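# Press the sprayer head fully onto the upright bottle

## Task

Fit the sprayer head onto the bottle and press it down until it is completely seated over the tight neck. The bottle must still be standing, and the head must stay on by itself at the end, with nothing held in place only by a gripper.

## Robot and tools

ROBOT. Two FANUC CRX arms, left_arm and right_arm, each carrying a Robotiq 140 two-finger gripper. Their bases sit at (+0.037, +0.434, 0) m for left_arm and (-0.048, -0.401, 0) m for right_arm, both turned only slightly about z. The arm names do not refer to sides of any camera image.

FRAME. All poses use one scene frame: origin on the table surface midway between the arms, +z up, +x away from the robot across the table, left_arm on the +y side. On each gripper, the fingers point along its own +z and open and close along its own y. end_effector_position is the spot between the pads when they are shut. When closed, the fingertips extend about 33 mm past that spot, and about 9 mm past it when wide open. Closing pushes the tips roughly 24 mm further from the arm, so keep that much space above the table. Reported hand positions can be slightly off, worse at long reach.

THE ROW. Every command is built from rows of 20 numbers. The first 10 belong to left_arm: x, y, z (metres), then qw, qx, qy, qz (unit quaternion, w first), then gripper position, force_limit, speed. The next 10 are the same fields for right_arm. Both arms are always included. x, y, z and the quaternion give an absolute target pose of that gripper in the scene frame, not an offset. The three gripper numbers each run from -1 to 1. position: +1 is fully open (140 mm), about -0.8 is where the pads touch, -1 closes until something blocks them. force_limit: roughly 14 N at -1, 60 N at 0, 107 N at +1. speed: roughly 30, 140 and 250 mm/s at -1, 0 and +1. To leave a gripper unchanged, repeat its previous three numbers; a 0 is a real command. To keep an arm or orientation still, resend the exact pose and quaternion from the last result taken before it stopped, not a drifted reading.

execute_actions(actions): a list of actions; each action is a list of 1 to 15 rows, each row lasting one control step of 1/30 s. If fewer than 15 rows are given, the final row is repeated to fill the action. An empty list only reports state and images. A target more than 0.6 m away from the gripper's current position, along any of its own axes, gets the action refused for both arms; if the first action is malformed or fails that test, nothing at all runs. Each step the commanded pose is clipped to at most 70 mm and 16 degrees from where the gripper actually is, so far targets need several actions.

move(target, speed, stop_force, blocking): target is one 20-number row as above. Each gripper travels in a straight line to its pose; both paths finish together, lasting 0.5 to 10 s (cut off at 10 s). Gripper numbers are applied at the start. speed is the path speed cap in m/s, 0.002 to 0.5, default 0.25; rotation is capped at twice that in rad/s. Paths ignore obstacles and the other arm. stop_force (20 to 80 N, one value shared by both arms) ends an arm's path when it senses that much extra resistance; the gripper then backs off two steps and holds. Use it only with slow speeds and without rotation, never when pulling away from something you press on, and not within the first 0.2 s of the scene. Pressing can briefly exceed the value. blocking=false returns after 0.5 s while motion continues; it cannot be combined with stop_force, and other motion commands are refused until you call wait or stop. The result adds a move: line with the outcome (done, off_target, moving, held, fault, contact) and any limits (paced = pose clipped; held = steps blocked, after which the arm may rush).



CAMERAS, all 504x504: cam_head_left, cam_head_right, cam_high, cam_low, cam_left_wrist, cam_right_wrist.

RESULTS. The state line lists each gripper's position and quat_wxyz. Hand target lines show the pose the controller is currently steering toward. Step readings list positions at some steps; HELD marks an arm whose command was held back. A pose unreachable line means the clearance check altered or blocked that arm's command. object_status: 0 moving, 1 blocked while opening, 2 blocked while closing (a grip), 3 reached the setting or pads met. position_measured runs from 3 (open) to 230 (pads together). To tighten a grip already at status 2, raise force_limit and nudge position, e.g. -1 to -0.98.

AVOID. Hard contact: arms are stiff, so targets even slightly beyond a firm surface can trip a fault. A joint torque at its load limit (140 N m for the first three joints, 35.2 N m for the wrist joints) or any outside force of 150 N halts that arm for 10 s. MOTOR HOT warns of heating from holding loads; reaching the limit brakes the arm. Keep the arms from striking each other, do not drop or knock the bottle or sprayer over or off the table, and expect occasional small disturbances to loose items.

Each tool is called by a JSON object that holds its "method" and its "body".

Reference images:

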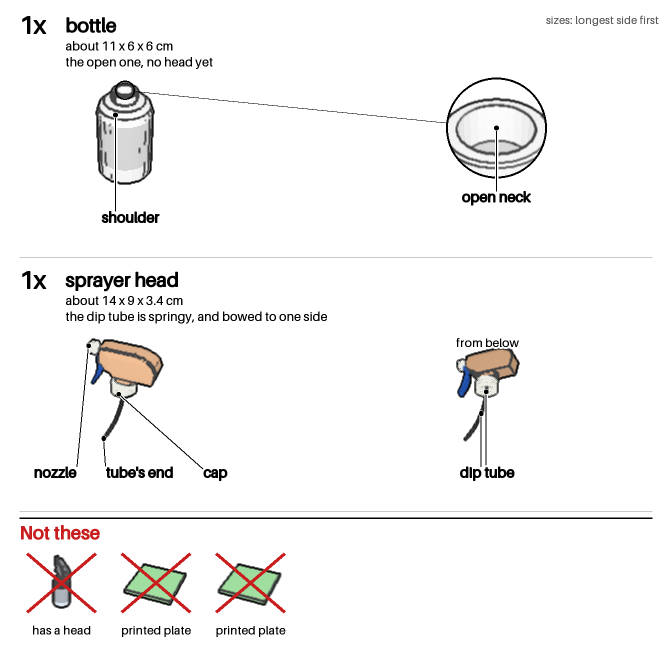

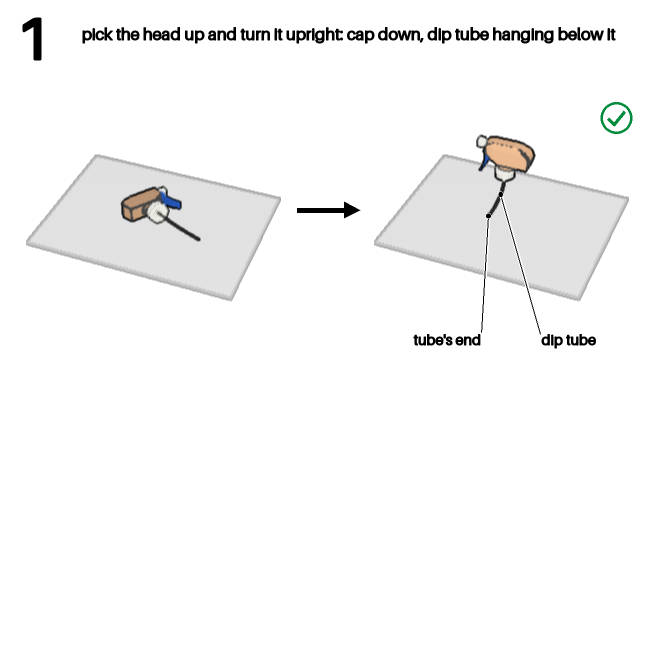

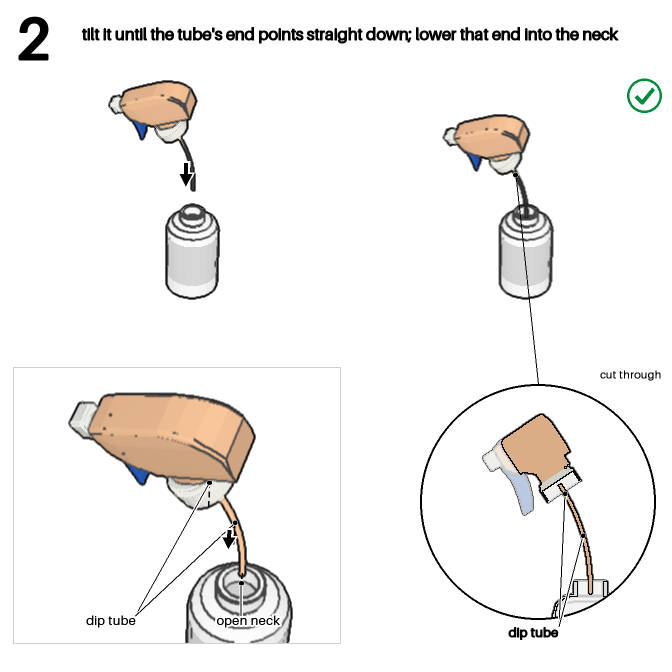

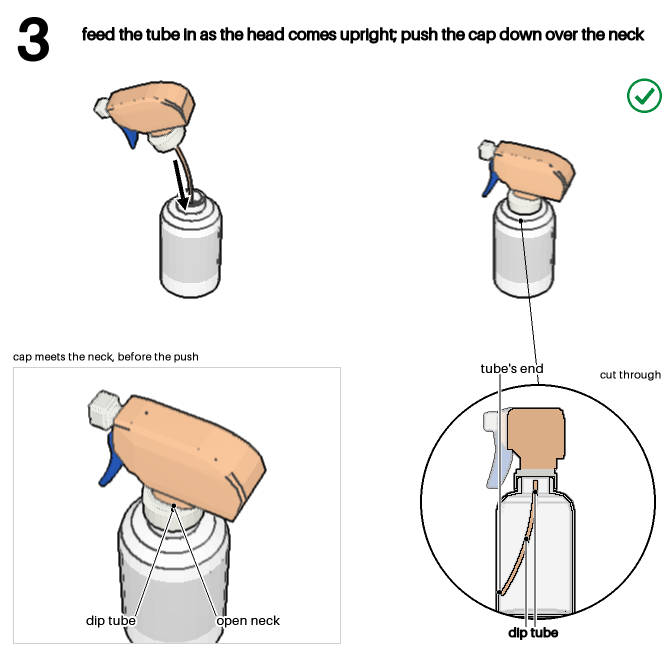

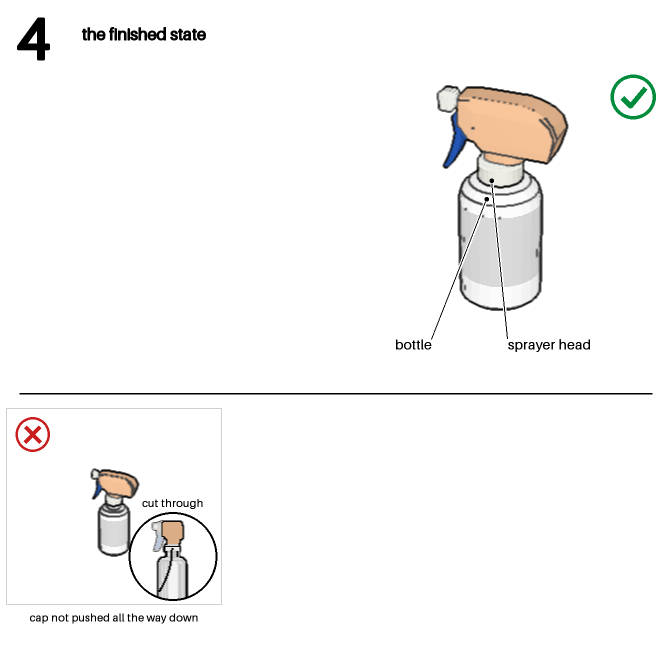

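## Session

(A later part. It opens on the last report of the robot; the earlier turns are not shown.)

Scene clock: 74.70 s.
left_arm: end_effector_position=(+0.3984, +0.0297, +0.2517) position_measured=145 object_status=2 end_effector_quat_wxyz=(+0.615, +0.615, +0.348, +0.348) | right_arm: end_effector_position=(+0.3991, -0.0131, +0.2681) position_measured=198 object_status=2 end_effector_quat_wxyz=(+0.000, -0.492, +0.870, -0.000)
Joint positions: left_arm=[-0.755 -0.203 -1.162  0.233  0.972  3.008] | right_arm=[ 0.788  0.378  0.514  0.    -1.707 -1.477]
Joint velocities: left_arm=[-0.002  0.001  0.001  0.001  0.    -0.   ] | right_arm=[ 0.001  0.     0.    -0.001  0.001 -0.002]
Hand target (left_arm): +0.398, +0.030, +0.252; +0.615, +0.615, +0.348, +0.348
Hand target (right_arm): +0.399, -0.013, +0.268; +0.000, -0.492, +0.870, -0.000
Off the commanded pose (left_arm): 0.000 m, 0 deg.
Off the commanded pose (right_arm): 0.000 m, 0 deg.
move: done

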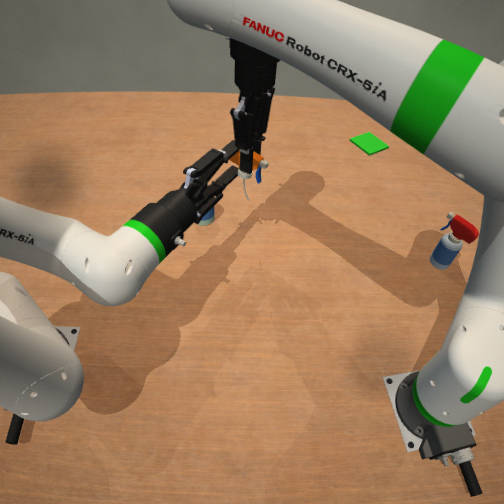

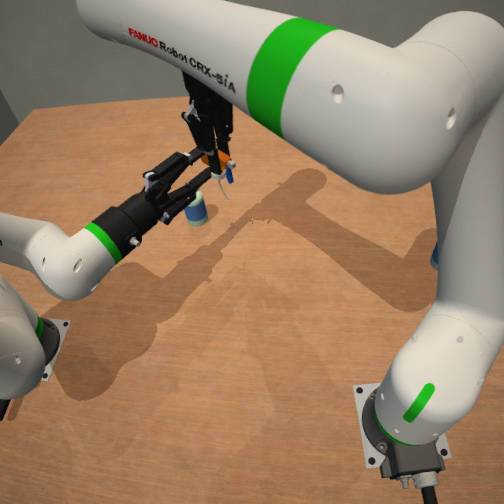

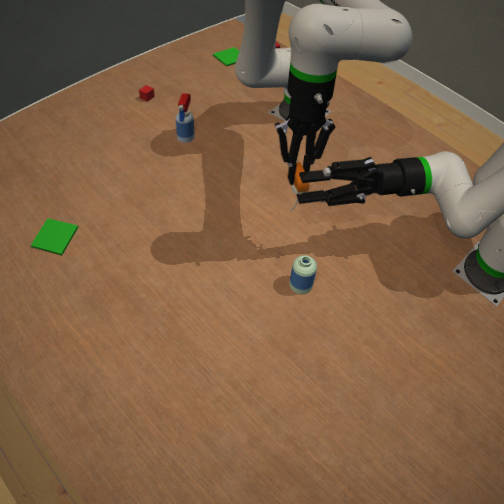

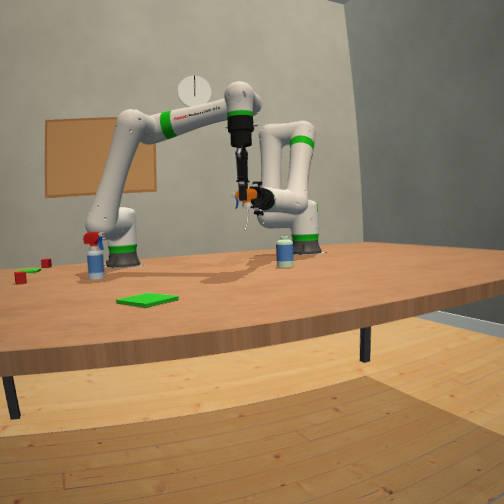

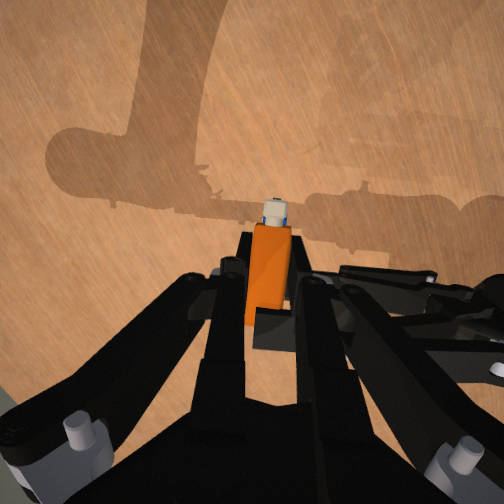

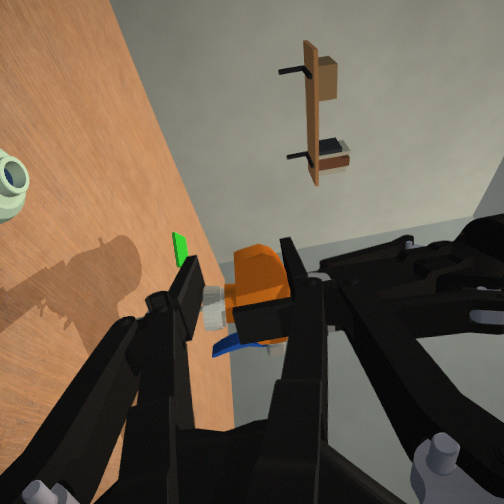

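{"method": "move", "body": {"target": [0.3984,0.0297,0.2518,0.615,0.615,0.348,0.348,0.3,0.6,0,0.399,-0.013,0.268,0,0.492,-0.870,0,-1,1,0]}}

{"method": "move", "body": {"target": [0.3984,0.0297,0.2518,0.615,0.615,0.348,0.348,0.3,0.6,0,0.47,-0.08,0.28,0,0.492,-0.870,0,-1,1,0], "speed": 0.15}}

{"method": "move", "body": {"target": [0.49,0.10,0.22,0.353,0.612,-0.353,0.612,1,0.6,0,0.47,-0.08,0.28,0,0.492,-0.870,0,-1,1,0], "speed": 0.25}}

Scene clock: 87.87 s.
left_arm: end_effector_position=(+0.3984, +0.0297, +0.2518) position_measured=91 object_status=3 end_effector_quat_wxyz=(+0.615, +0.615, +0.348, +0.348) | right_arm: end_effector_position=(+0.3990, -0.0130, +0.2680) position_measured=200 object_status=2 end_effector_quat_wxyz=(-0.000, -0.492, +0.870, -0.000)
Joint positions: left_arm=[-0.755 -0.203 -1.162  0.233  0.972  3.008] | right_arm=[ 0.788  0.378  0.514 -0.    -1.707 -1.477]
Joint velocities: left_arm=[ 0.     0.001 -0.     0.001 -0.     0.002] | right_arm=[ 0.001 -0.     0.    -0.001 -0.001 -0.   ]
Hand target (left_arm): +0.398, +0.030, +0.252; +0.615, +0.615, +0.348, +0.348
Hand target (right_arm): +0.399, -0.013, +0.268; -0.000, -0.492, +0.870, -0.000
Off the commanded pose (left_arm): 0.000 m, 0 deg.
Off the commanded pose (right_arm): 0.000 m, 0 deg.
move: done

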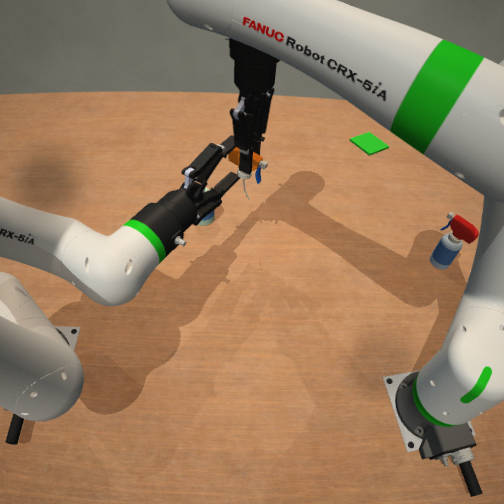

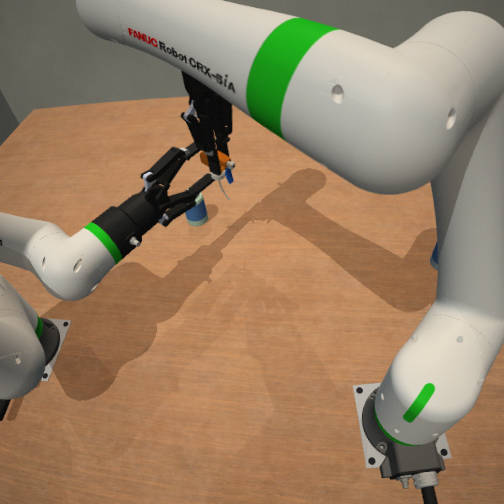

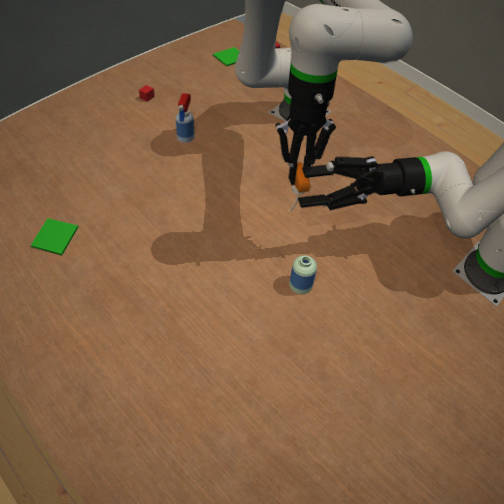

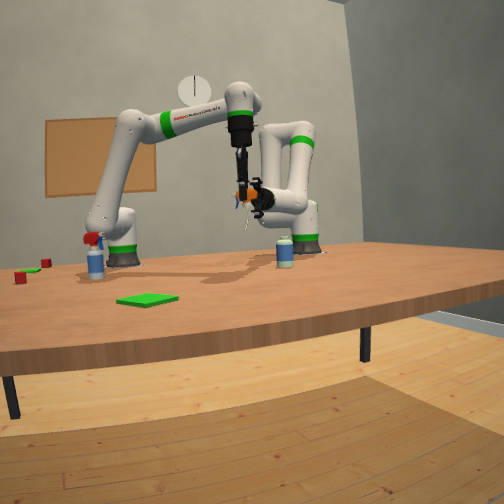

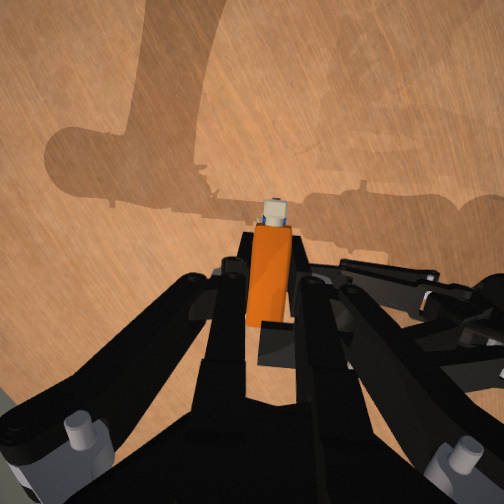

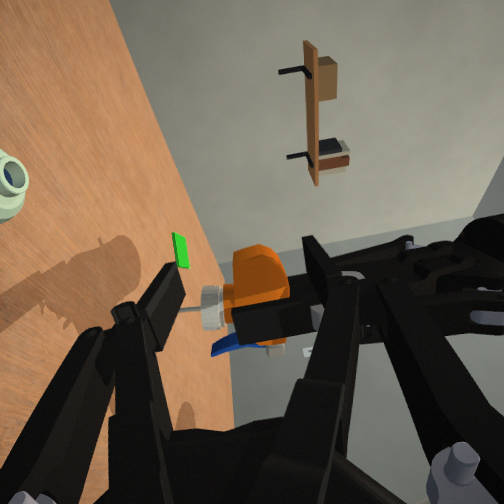

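Scene clock: 88.87 s.
left_arm: end_effector_position=(+0.3984, +0.0297, +0.2518) position_measured=91 object_status=3 end_effector_quat_wxyz=(+0.615, +0.615, +0.348, +0.348) | right_arm: end_effector_position=(+0.4699, -0.0800, +0.2799) position_measured=200 object_status=2 end_effector_quat_wxyz=(+0.000, -0.492, +0.870, +0.000)
Joint positions: left_arm=[-0.755 -0.203 -1.162  0.233  0.972  3.008] | right_arm=[ 0.621  0.435  0.621 -0.001 -1.757 -1.31 ]
Joint velocities: left_arm=[-0.    -0.     0.    -0.001  0.     0.   ] | right_arm=[-0.002 -0.     0.001  0.    -0.     0.002]
Hand target (left_arm): +0.398, +0.030, +0.252; +0.615, +0.615, +0.348, +0.348
Hand target (right_arm): +0.470, -0.080, +0.280; +0.000, -0.492, +0.870, +0.000
Off the commanded pose (left_arm): 0.000 m, 0 deg.
Off the commanded pose (right_arm): 0.000 m, 0 deg.
move: done

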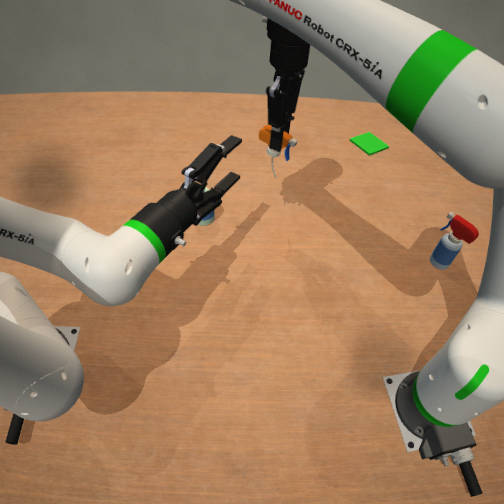

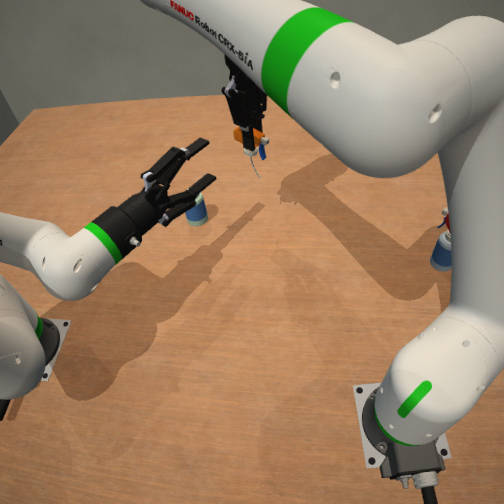

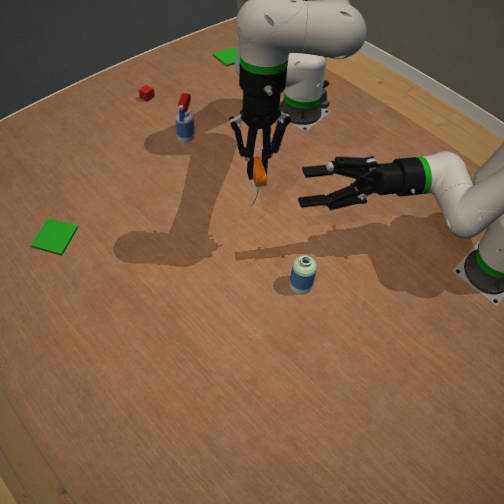

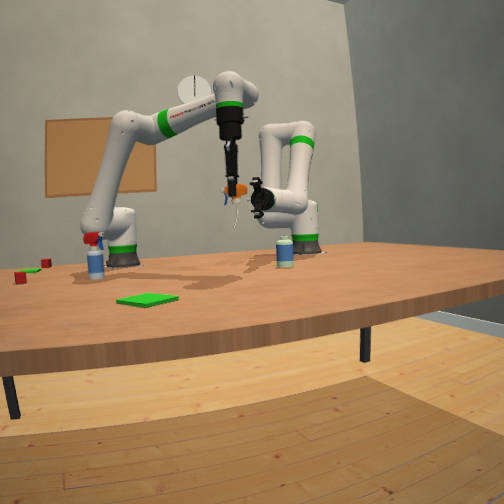

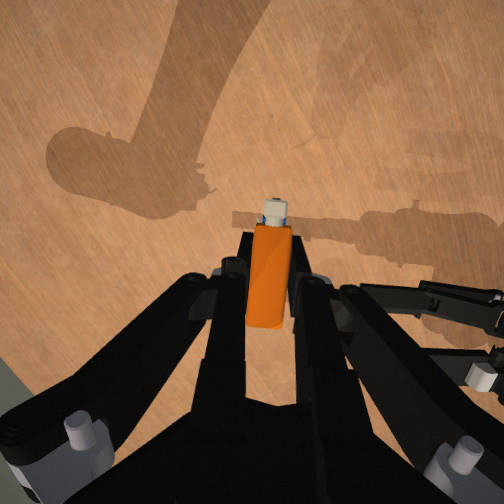

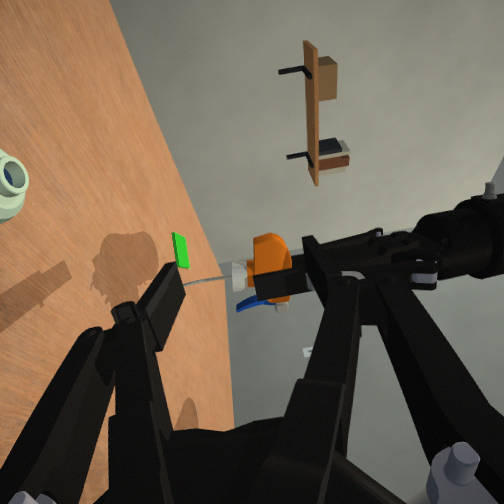

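Scene clock: 92.50 s.
left_arm: end_effector_position=(+0.4895, +0.1001, +0.2187) position_measured=3 object_status=3 end_effector_quat_wxyz=(+0.353, +0.613, -0.355, +0.611) | right_arm: end_effector_position=(+0.4700, -0.0800, +0.2800) position_measured=200 object_status=2 end_effector_quat_wxyz=(+0.000, -0.492, +0.870, -0.000)
Joint positions: left_arm=[ 0.035  0.066 -0.644 -1.257  1.221  2.376] | right_arm=[ 0.622  0.435  0.621  0.    -1.757 -1.311]
Joint velocities: left_arm=[-0.002  0.     0.    -0.    -0.     0.001] | right_arm=[ 0.001 -0.    -0.    -0.    -0.    -0.001]
Hand target (left_arm): +0.490, +0.100, +0.219; +0.353, +0.613, -0.355, +0.611
Hand target (right_arm): +0.470, -0.080, +0.280; +0.000, -0.492, +0.870, -0.000
Off the commanded pose (left_arm): 0.001 m, 0 deg.
Off the commanded pose (right_arm): 0.000 m, 0 deg.
move: done

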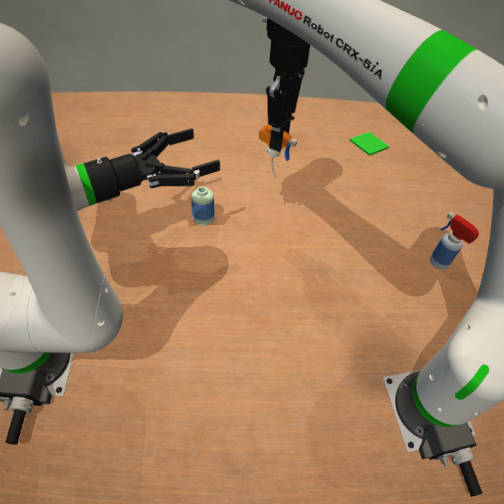

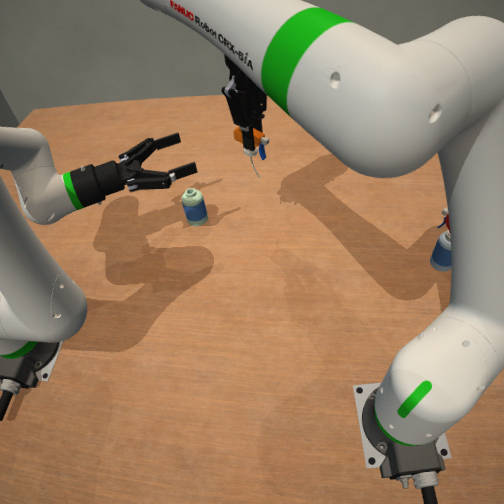

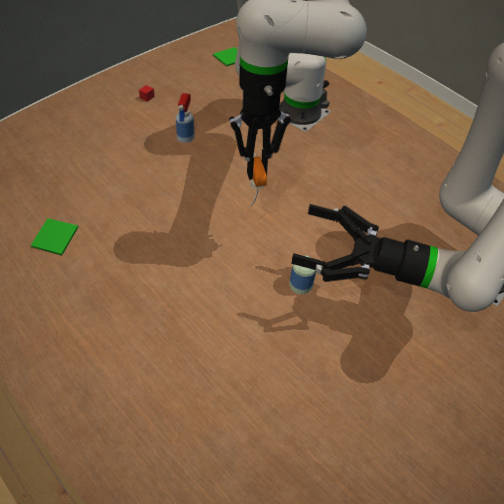

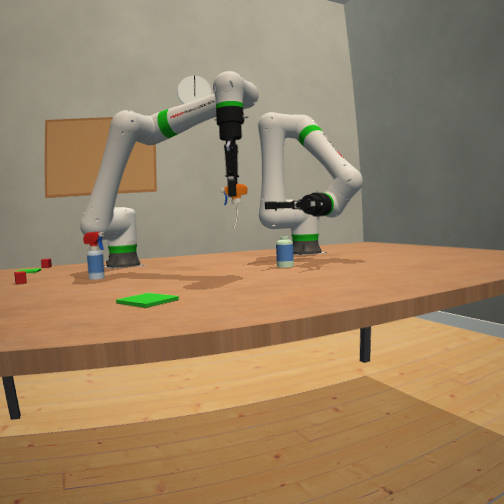

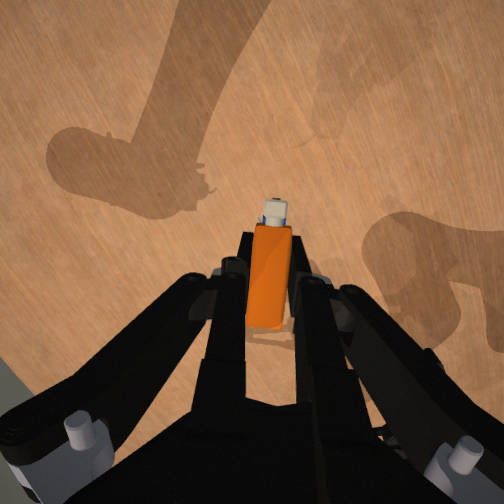

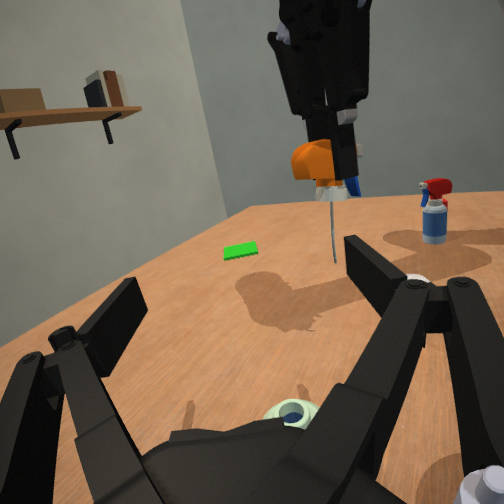

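{"method": "move", "body": {"target": [0.485,0.095,0.05,0.353,0.612,-0.353,0.612,1,0.6,0,0.47,-0.08,0.28,0,0.492,-0.870,0,-1,1,0], "speed": 0.15}}

Scene clock: 107.23 s.
left_arm: end_effector_position=(+0.4850, +0.0959, +0.0643) position_measured=3 object_status=3 end_effector_quat_wxyz=(+0.354, +0.612, -0.353, +0.613) | right_arm: end_effector_position=(+0.4700, -0.0800, +0.2800) position_measured=200 object_status=2 end_effector_quat_wxyz=(+0.000, -0.492, +0.870, -0.000)
Joint positions: left_arm=[ 0.067  0.656 -0.61  -1.153  1.445  1.85 ] | right_arm=[ 0.622  0.435  0.621  0.    -1.757 -1.311]
Joint velocities: left_arm=[ 0.002 -0.001 -0.    -0.001 -0.    -0.   ] | right_arm=[-0.    -0.     0.     0.    -0.    -0.001]
Hand target (left_arm): +0.485, +0.096, +0.064; +0.354, +0.612, -0.353, +0.612
Hand target (right_arm): +0.470, -0.080, +0.280; -0.000, -0.492, +0.870, -0.000
Off the commanded pose (left_arm): 0.014 m, 0 deg.
Off the commanded pose (right_arm): 0.000 m, 0 deg.
FORCE FAULT: contact force on the left arm reached its limit, and that arm stopped for 10 seconds. The contact can be on any part of that arm, not only on its tool. That time counts as 19 of the actions that you can send in this scene. That arm's remaining commands of this call were not run. That arm holds still and accepts commands again. Move the arm away from the contact; if what it grips holds it there, let go first. Pushing or pulling that hard again can fault the arm again.
move: fault (left_arm)

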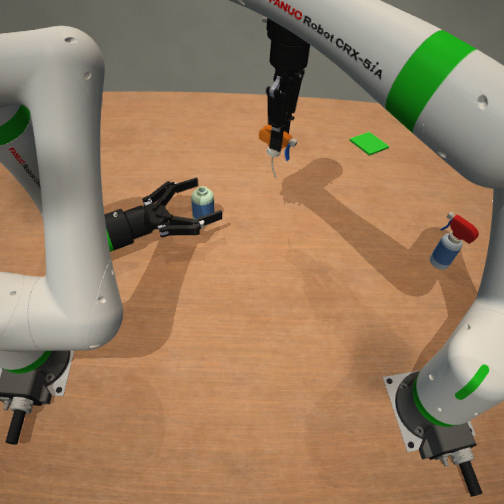

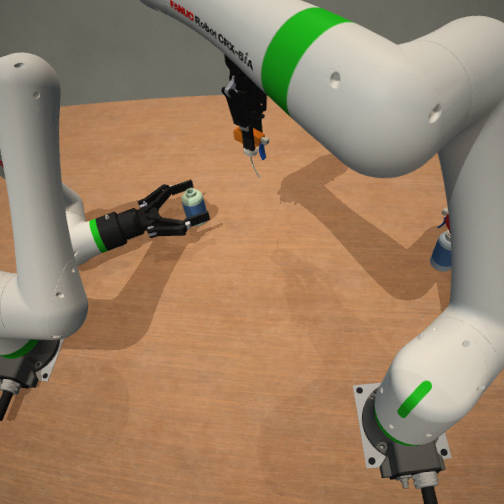

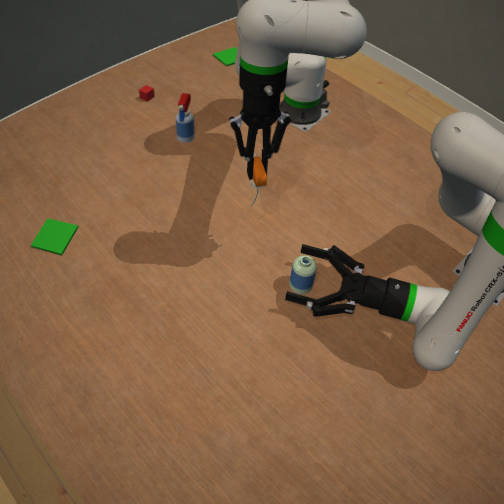

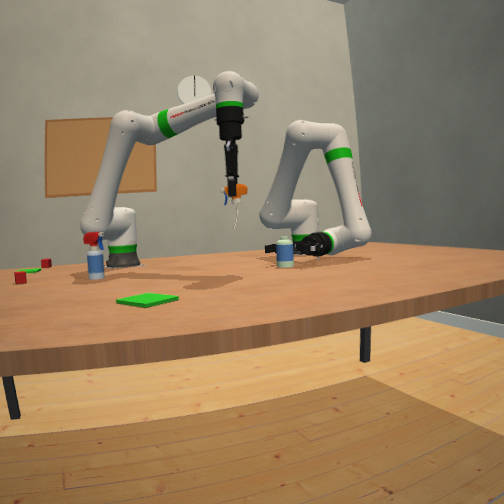

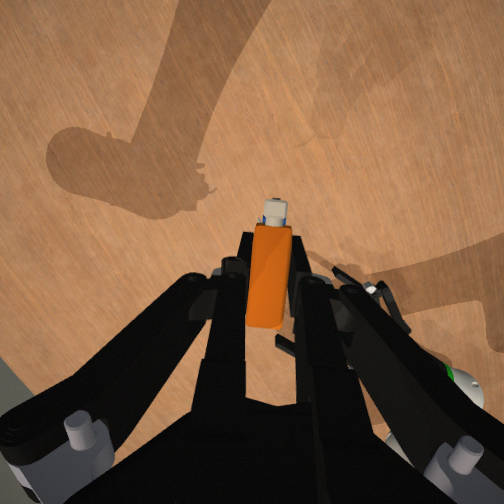

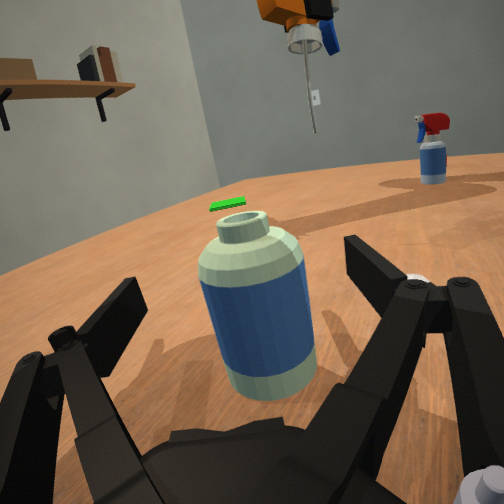

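{"method": "move", "body": {"target": [0.485,0.095,0.073,0.353,0.612,-0.353,0.612,1,0.6,0,0.47,-0.08,0.28,0,0.492,-0.870,0,-1,1,0], "speed": 0.05}}

{"method": "move", "body": {"target": [0.485,0.095,0.073,0.353,0.612,-0.353,0.612,-1,0.3,0,0.47,-0.08,0.28,0,0.492,-0.870,0,-1,1,0]}}

Scene clock: 111.63 s.
left_arm: end_effector_position=(+0.4850, +0.0950, +0.0730) position_measured=3 object_status=3 end_effector_quat_wxyz=(+0.353, +0.613, -0.353, +0.613) | right_arm: end_effector_position=(+0.4700, -0.0800, +0.2800) position_measured=200 object_status=2 end_effector_quat_wxyz=(+0.000, -0.492, +0.870, -0.000)
Joint positions: left_arm=[ 0.064  0.622 -0.619 -1.152  1.432  1.872] | right_arm=[ 0.622  0.435  0.621  0.    -1.757 -1.311]
Joint velocities: left_arm=[-0.001 -0.001 -0.     0.001 -0.     0.001] | right_arm=[ 0.     0.    -0.    -0.001 -0.001  0.001]
Hand target (left_arm): +0.485, +0.095, +0.073; +0.353, +0.613, -0.353, +0.613
Hand target (right_arm): +0.470, -0.080, +0.280; -0.000, -0.492, +0.870, -0.000
Off the commanded pose (left_arm): 0.000 m, 0 deg.
Off the commanded pose (right_arm): 0.000 m, 0 deg.
move: done

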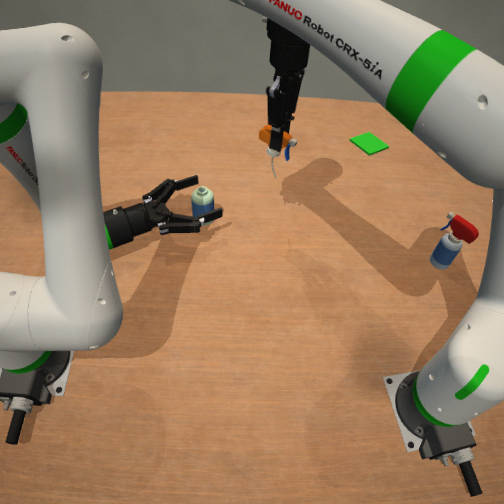

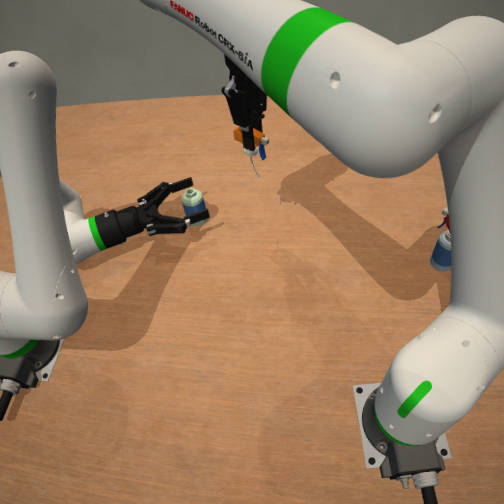

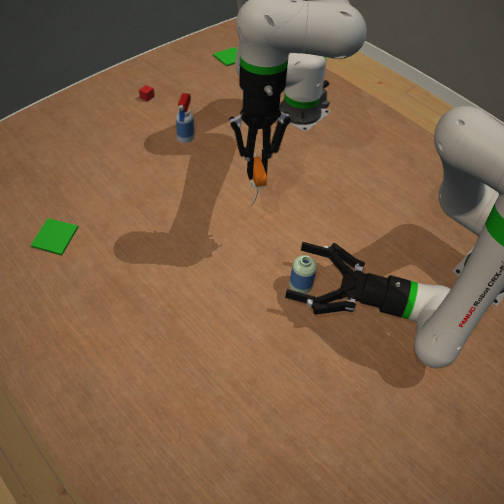

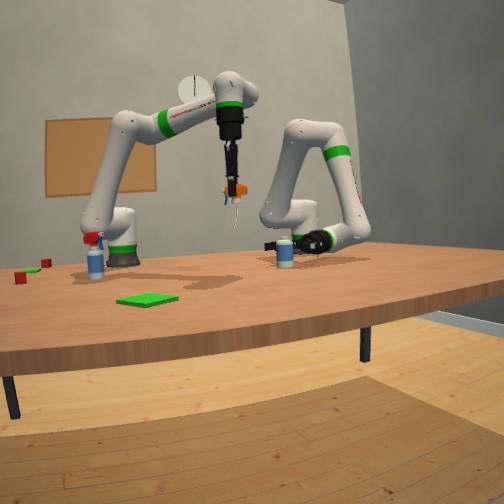

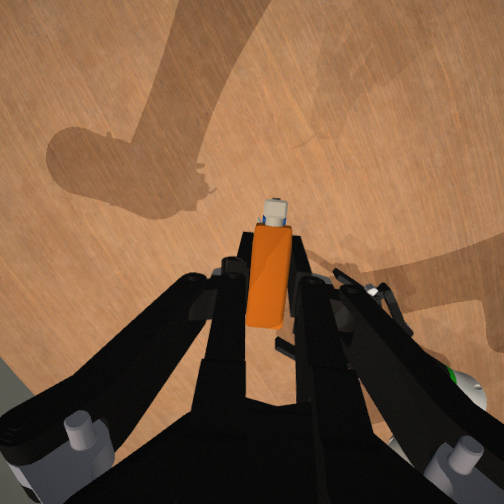

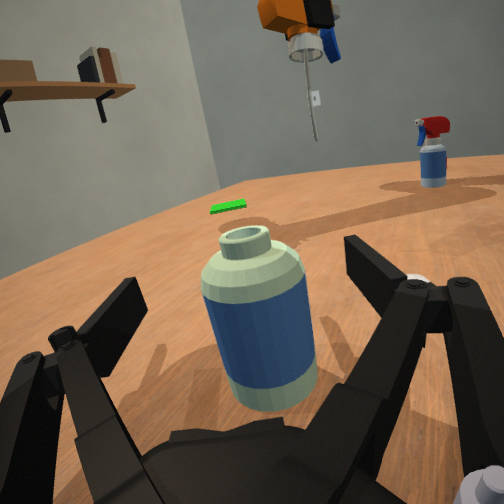

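Scene clock: 112.50 s.
left_arm: end_effector_position=(+0.4850, +0.0950, +0.0730) position_measured=144 object_status=2 end_effector_quat_wxyz=(+0.353, +0.613, -0.353, +0.613) | right_arm: end_effector_position=(+0.4700, -0.0800, +0.2800) position_measured=200 object_status=2 end_effector_quat_wxyz=(+0.000, -0.492, +0.870, -0.000)
Joint positions: left_arm=[ 0.064  0.622 -0.619 -1.152  1.432  1.872] | right_arm=[ 0.622  0.435  0.621  0.    -1.757 -1.311]
Joint velocities: left_arm=[ 0.001 -0.001  0.     0.001  0.     0.002] | right_arm=[-0.001 -0.     0.    -0.001  0.     0.   ]
Hand target (left_arm): +0.485, +0.095, +0.073; +0.353, +0.613, -0.353, +0.613
Hand target (right_arm): +0.470, -0.080, +0.280; -0.000, -0.492, +0.870, -0.000
Off the commanded pose (left_arm): 0.000 m, 0 deg.
Off the commanded pose (right_arm): 0.000 m, 0 deg.
move: done

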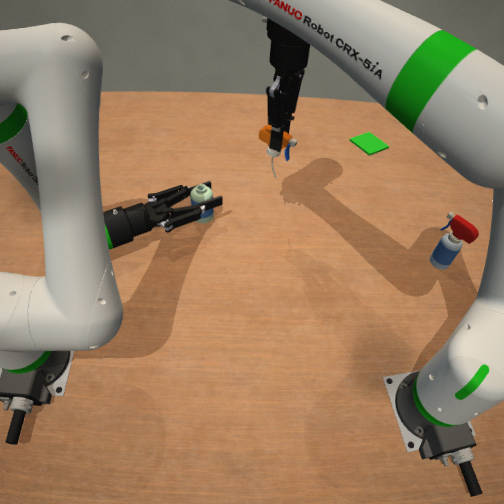

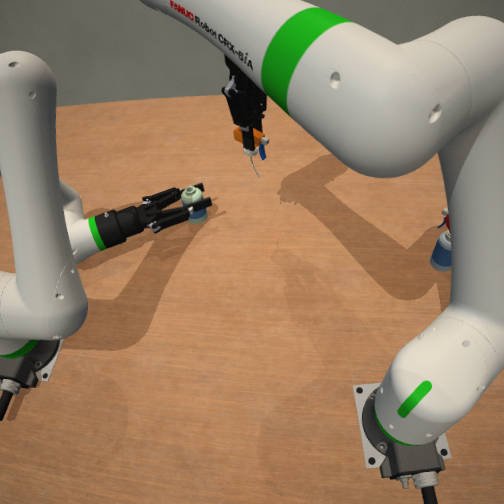

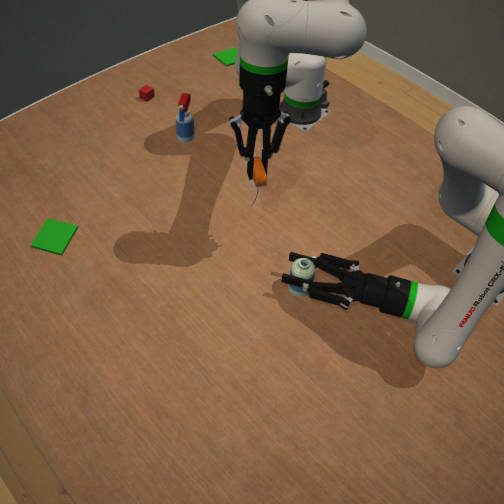

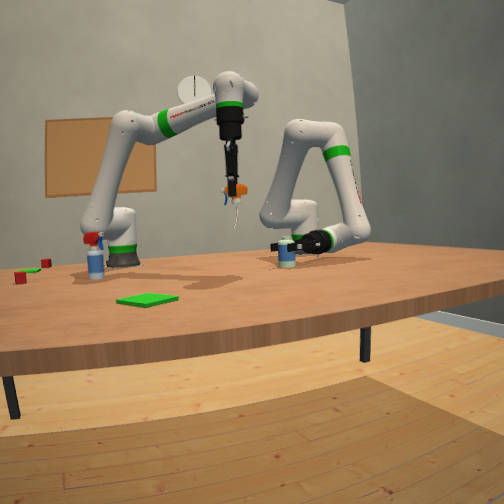

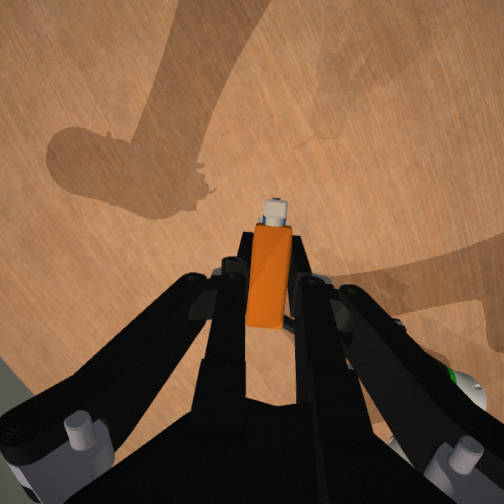

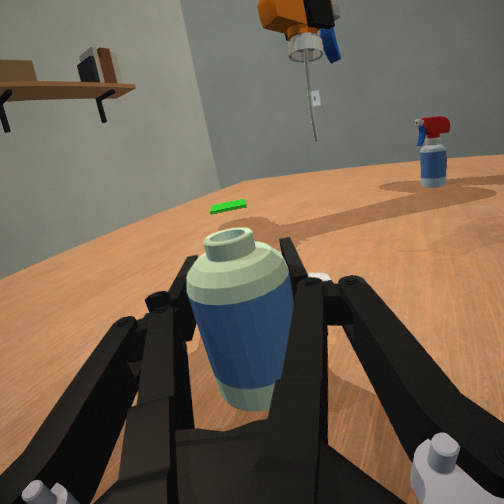

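{"method": "move", "body": {"target": [0.485,0.095,0.073,0.353,0.612,-0.353,0.612,-1,0.3,0,0.466,0.118,0.255,0,0.492,-0.870,0,-1,1,0], "speed": 0.2}}

{"method": "zoom_image", "body": {"camera": "cam_high", "region": [230,170,390,310]}}

{"method": "zoom_image", "body": {"camera": "cam_head_left", "region": [130,100,290,240]}}

{"method": "zoom_image", "body": {"camera": "cam_low", "region": [220,160,360,280]}}

Scene clock: 119.93 s.
left_arm: end_effector_position=(+0.4850, +0.0950, +0.0730) position_measured=144 object_status=2 end_effector_quat_wxyz=(+0.353, +0.613, -0.353, +0.613) | right_arm: end_effector_position=(+0.4661, +0.1177, +0.2545) position_measured=200 object_status=2 end_effector_quat_wxyz=(+0.001, -0.492, +0.870, -0.000)
Joint positions: left_arm=[ 0.064  0.622 -0.619 -1.153  1.432  1.872] | right_arm=[ 0.822  0.922  1.349  0.001 -1.997 -1.509]
Joint velocities: left_arm=[-0.     0.    -0.    -0.001  0.     0.003] | right_arm=[-0.005  0.093  0.175 -0.004 -0.098 -0.   ]
Hand target (left_arm): +0.485, +0.095, +0.073; +0.353, +0.613, -0.353, +0.613
Hand target (right_arm): +0.466, +0.118, +0.255; +0.000, -0.492, +0.870, -0.000
Off the commanded pose (left_arm): 0.000 m, 0 deg.
Off the commanded pose (right_arm): 0.001 m, 0 deg.
move: done

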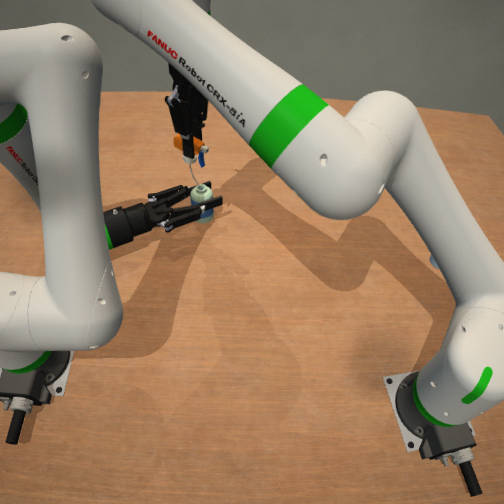

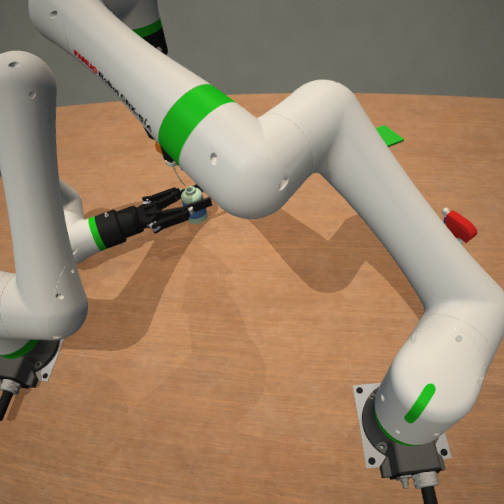

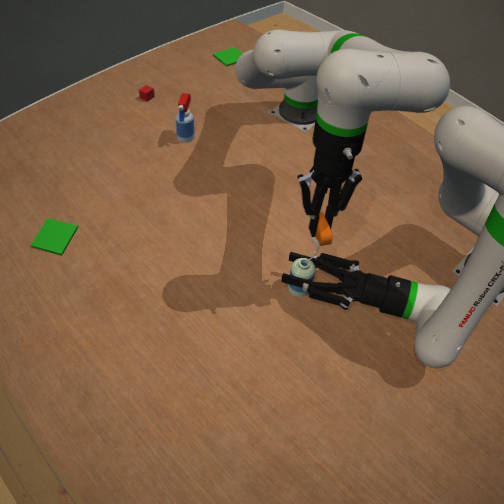

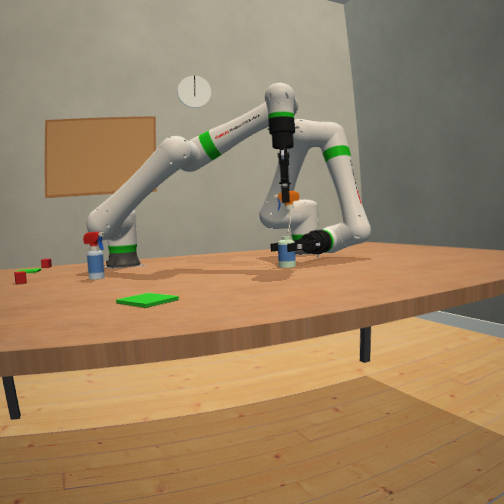

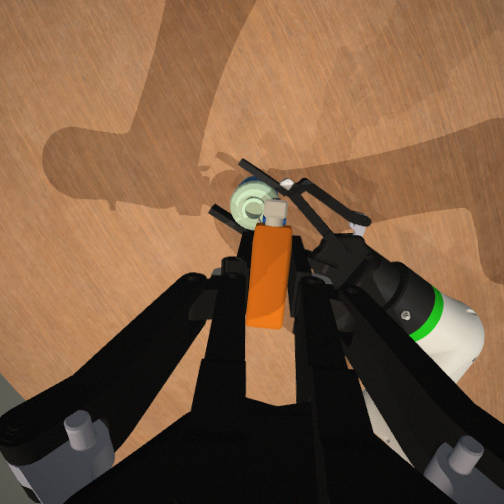

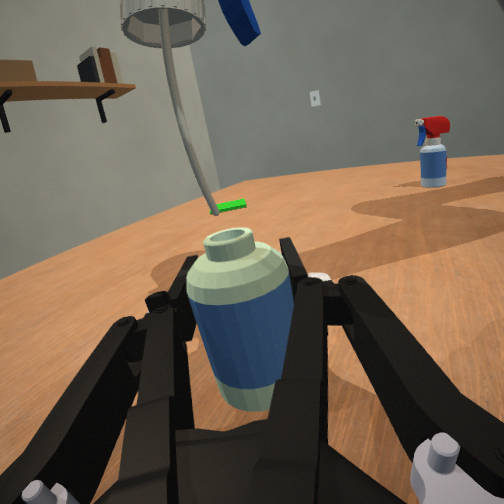

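Region (230, 170, 390, 310) of cam_high's 504x504 image, scaled by 3.150, with more detail than that image has; it fills the top 441 rows of this view, and the rest is white.

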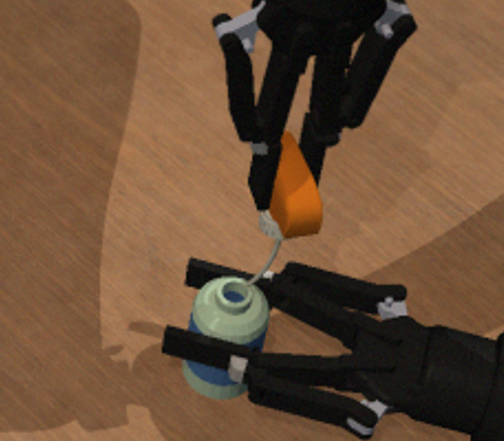

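Region (130, 100, 290, 240) of cam_head_left's 504x504 image, scaled by 3.150, with more detail than that image has; it fills the top 441 rows of this view, and the rest is white.

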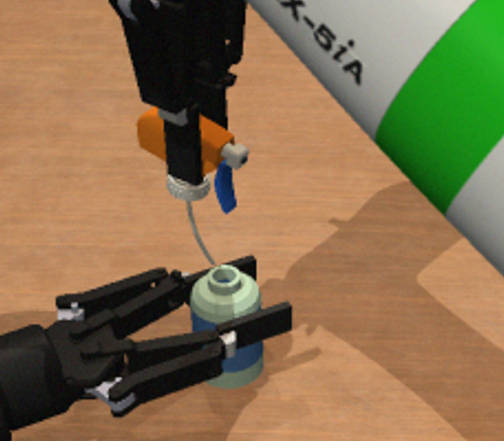

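Region (220, 160, 360, 280) of cam_low's 504x504 image, scaled by 3.600, with more detail than that image has; it fills the top 432 rows of this view, and the rest is white.

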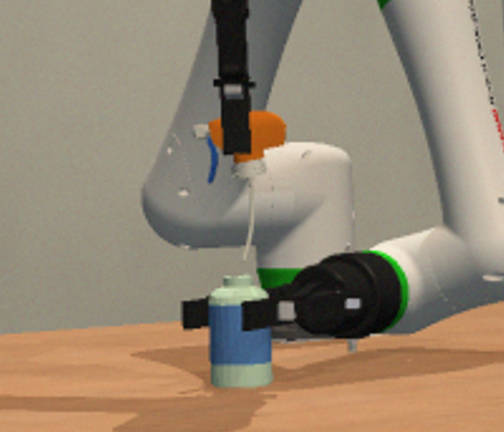

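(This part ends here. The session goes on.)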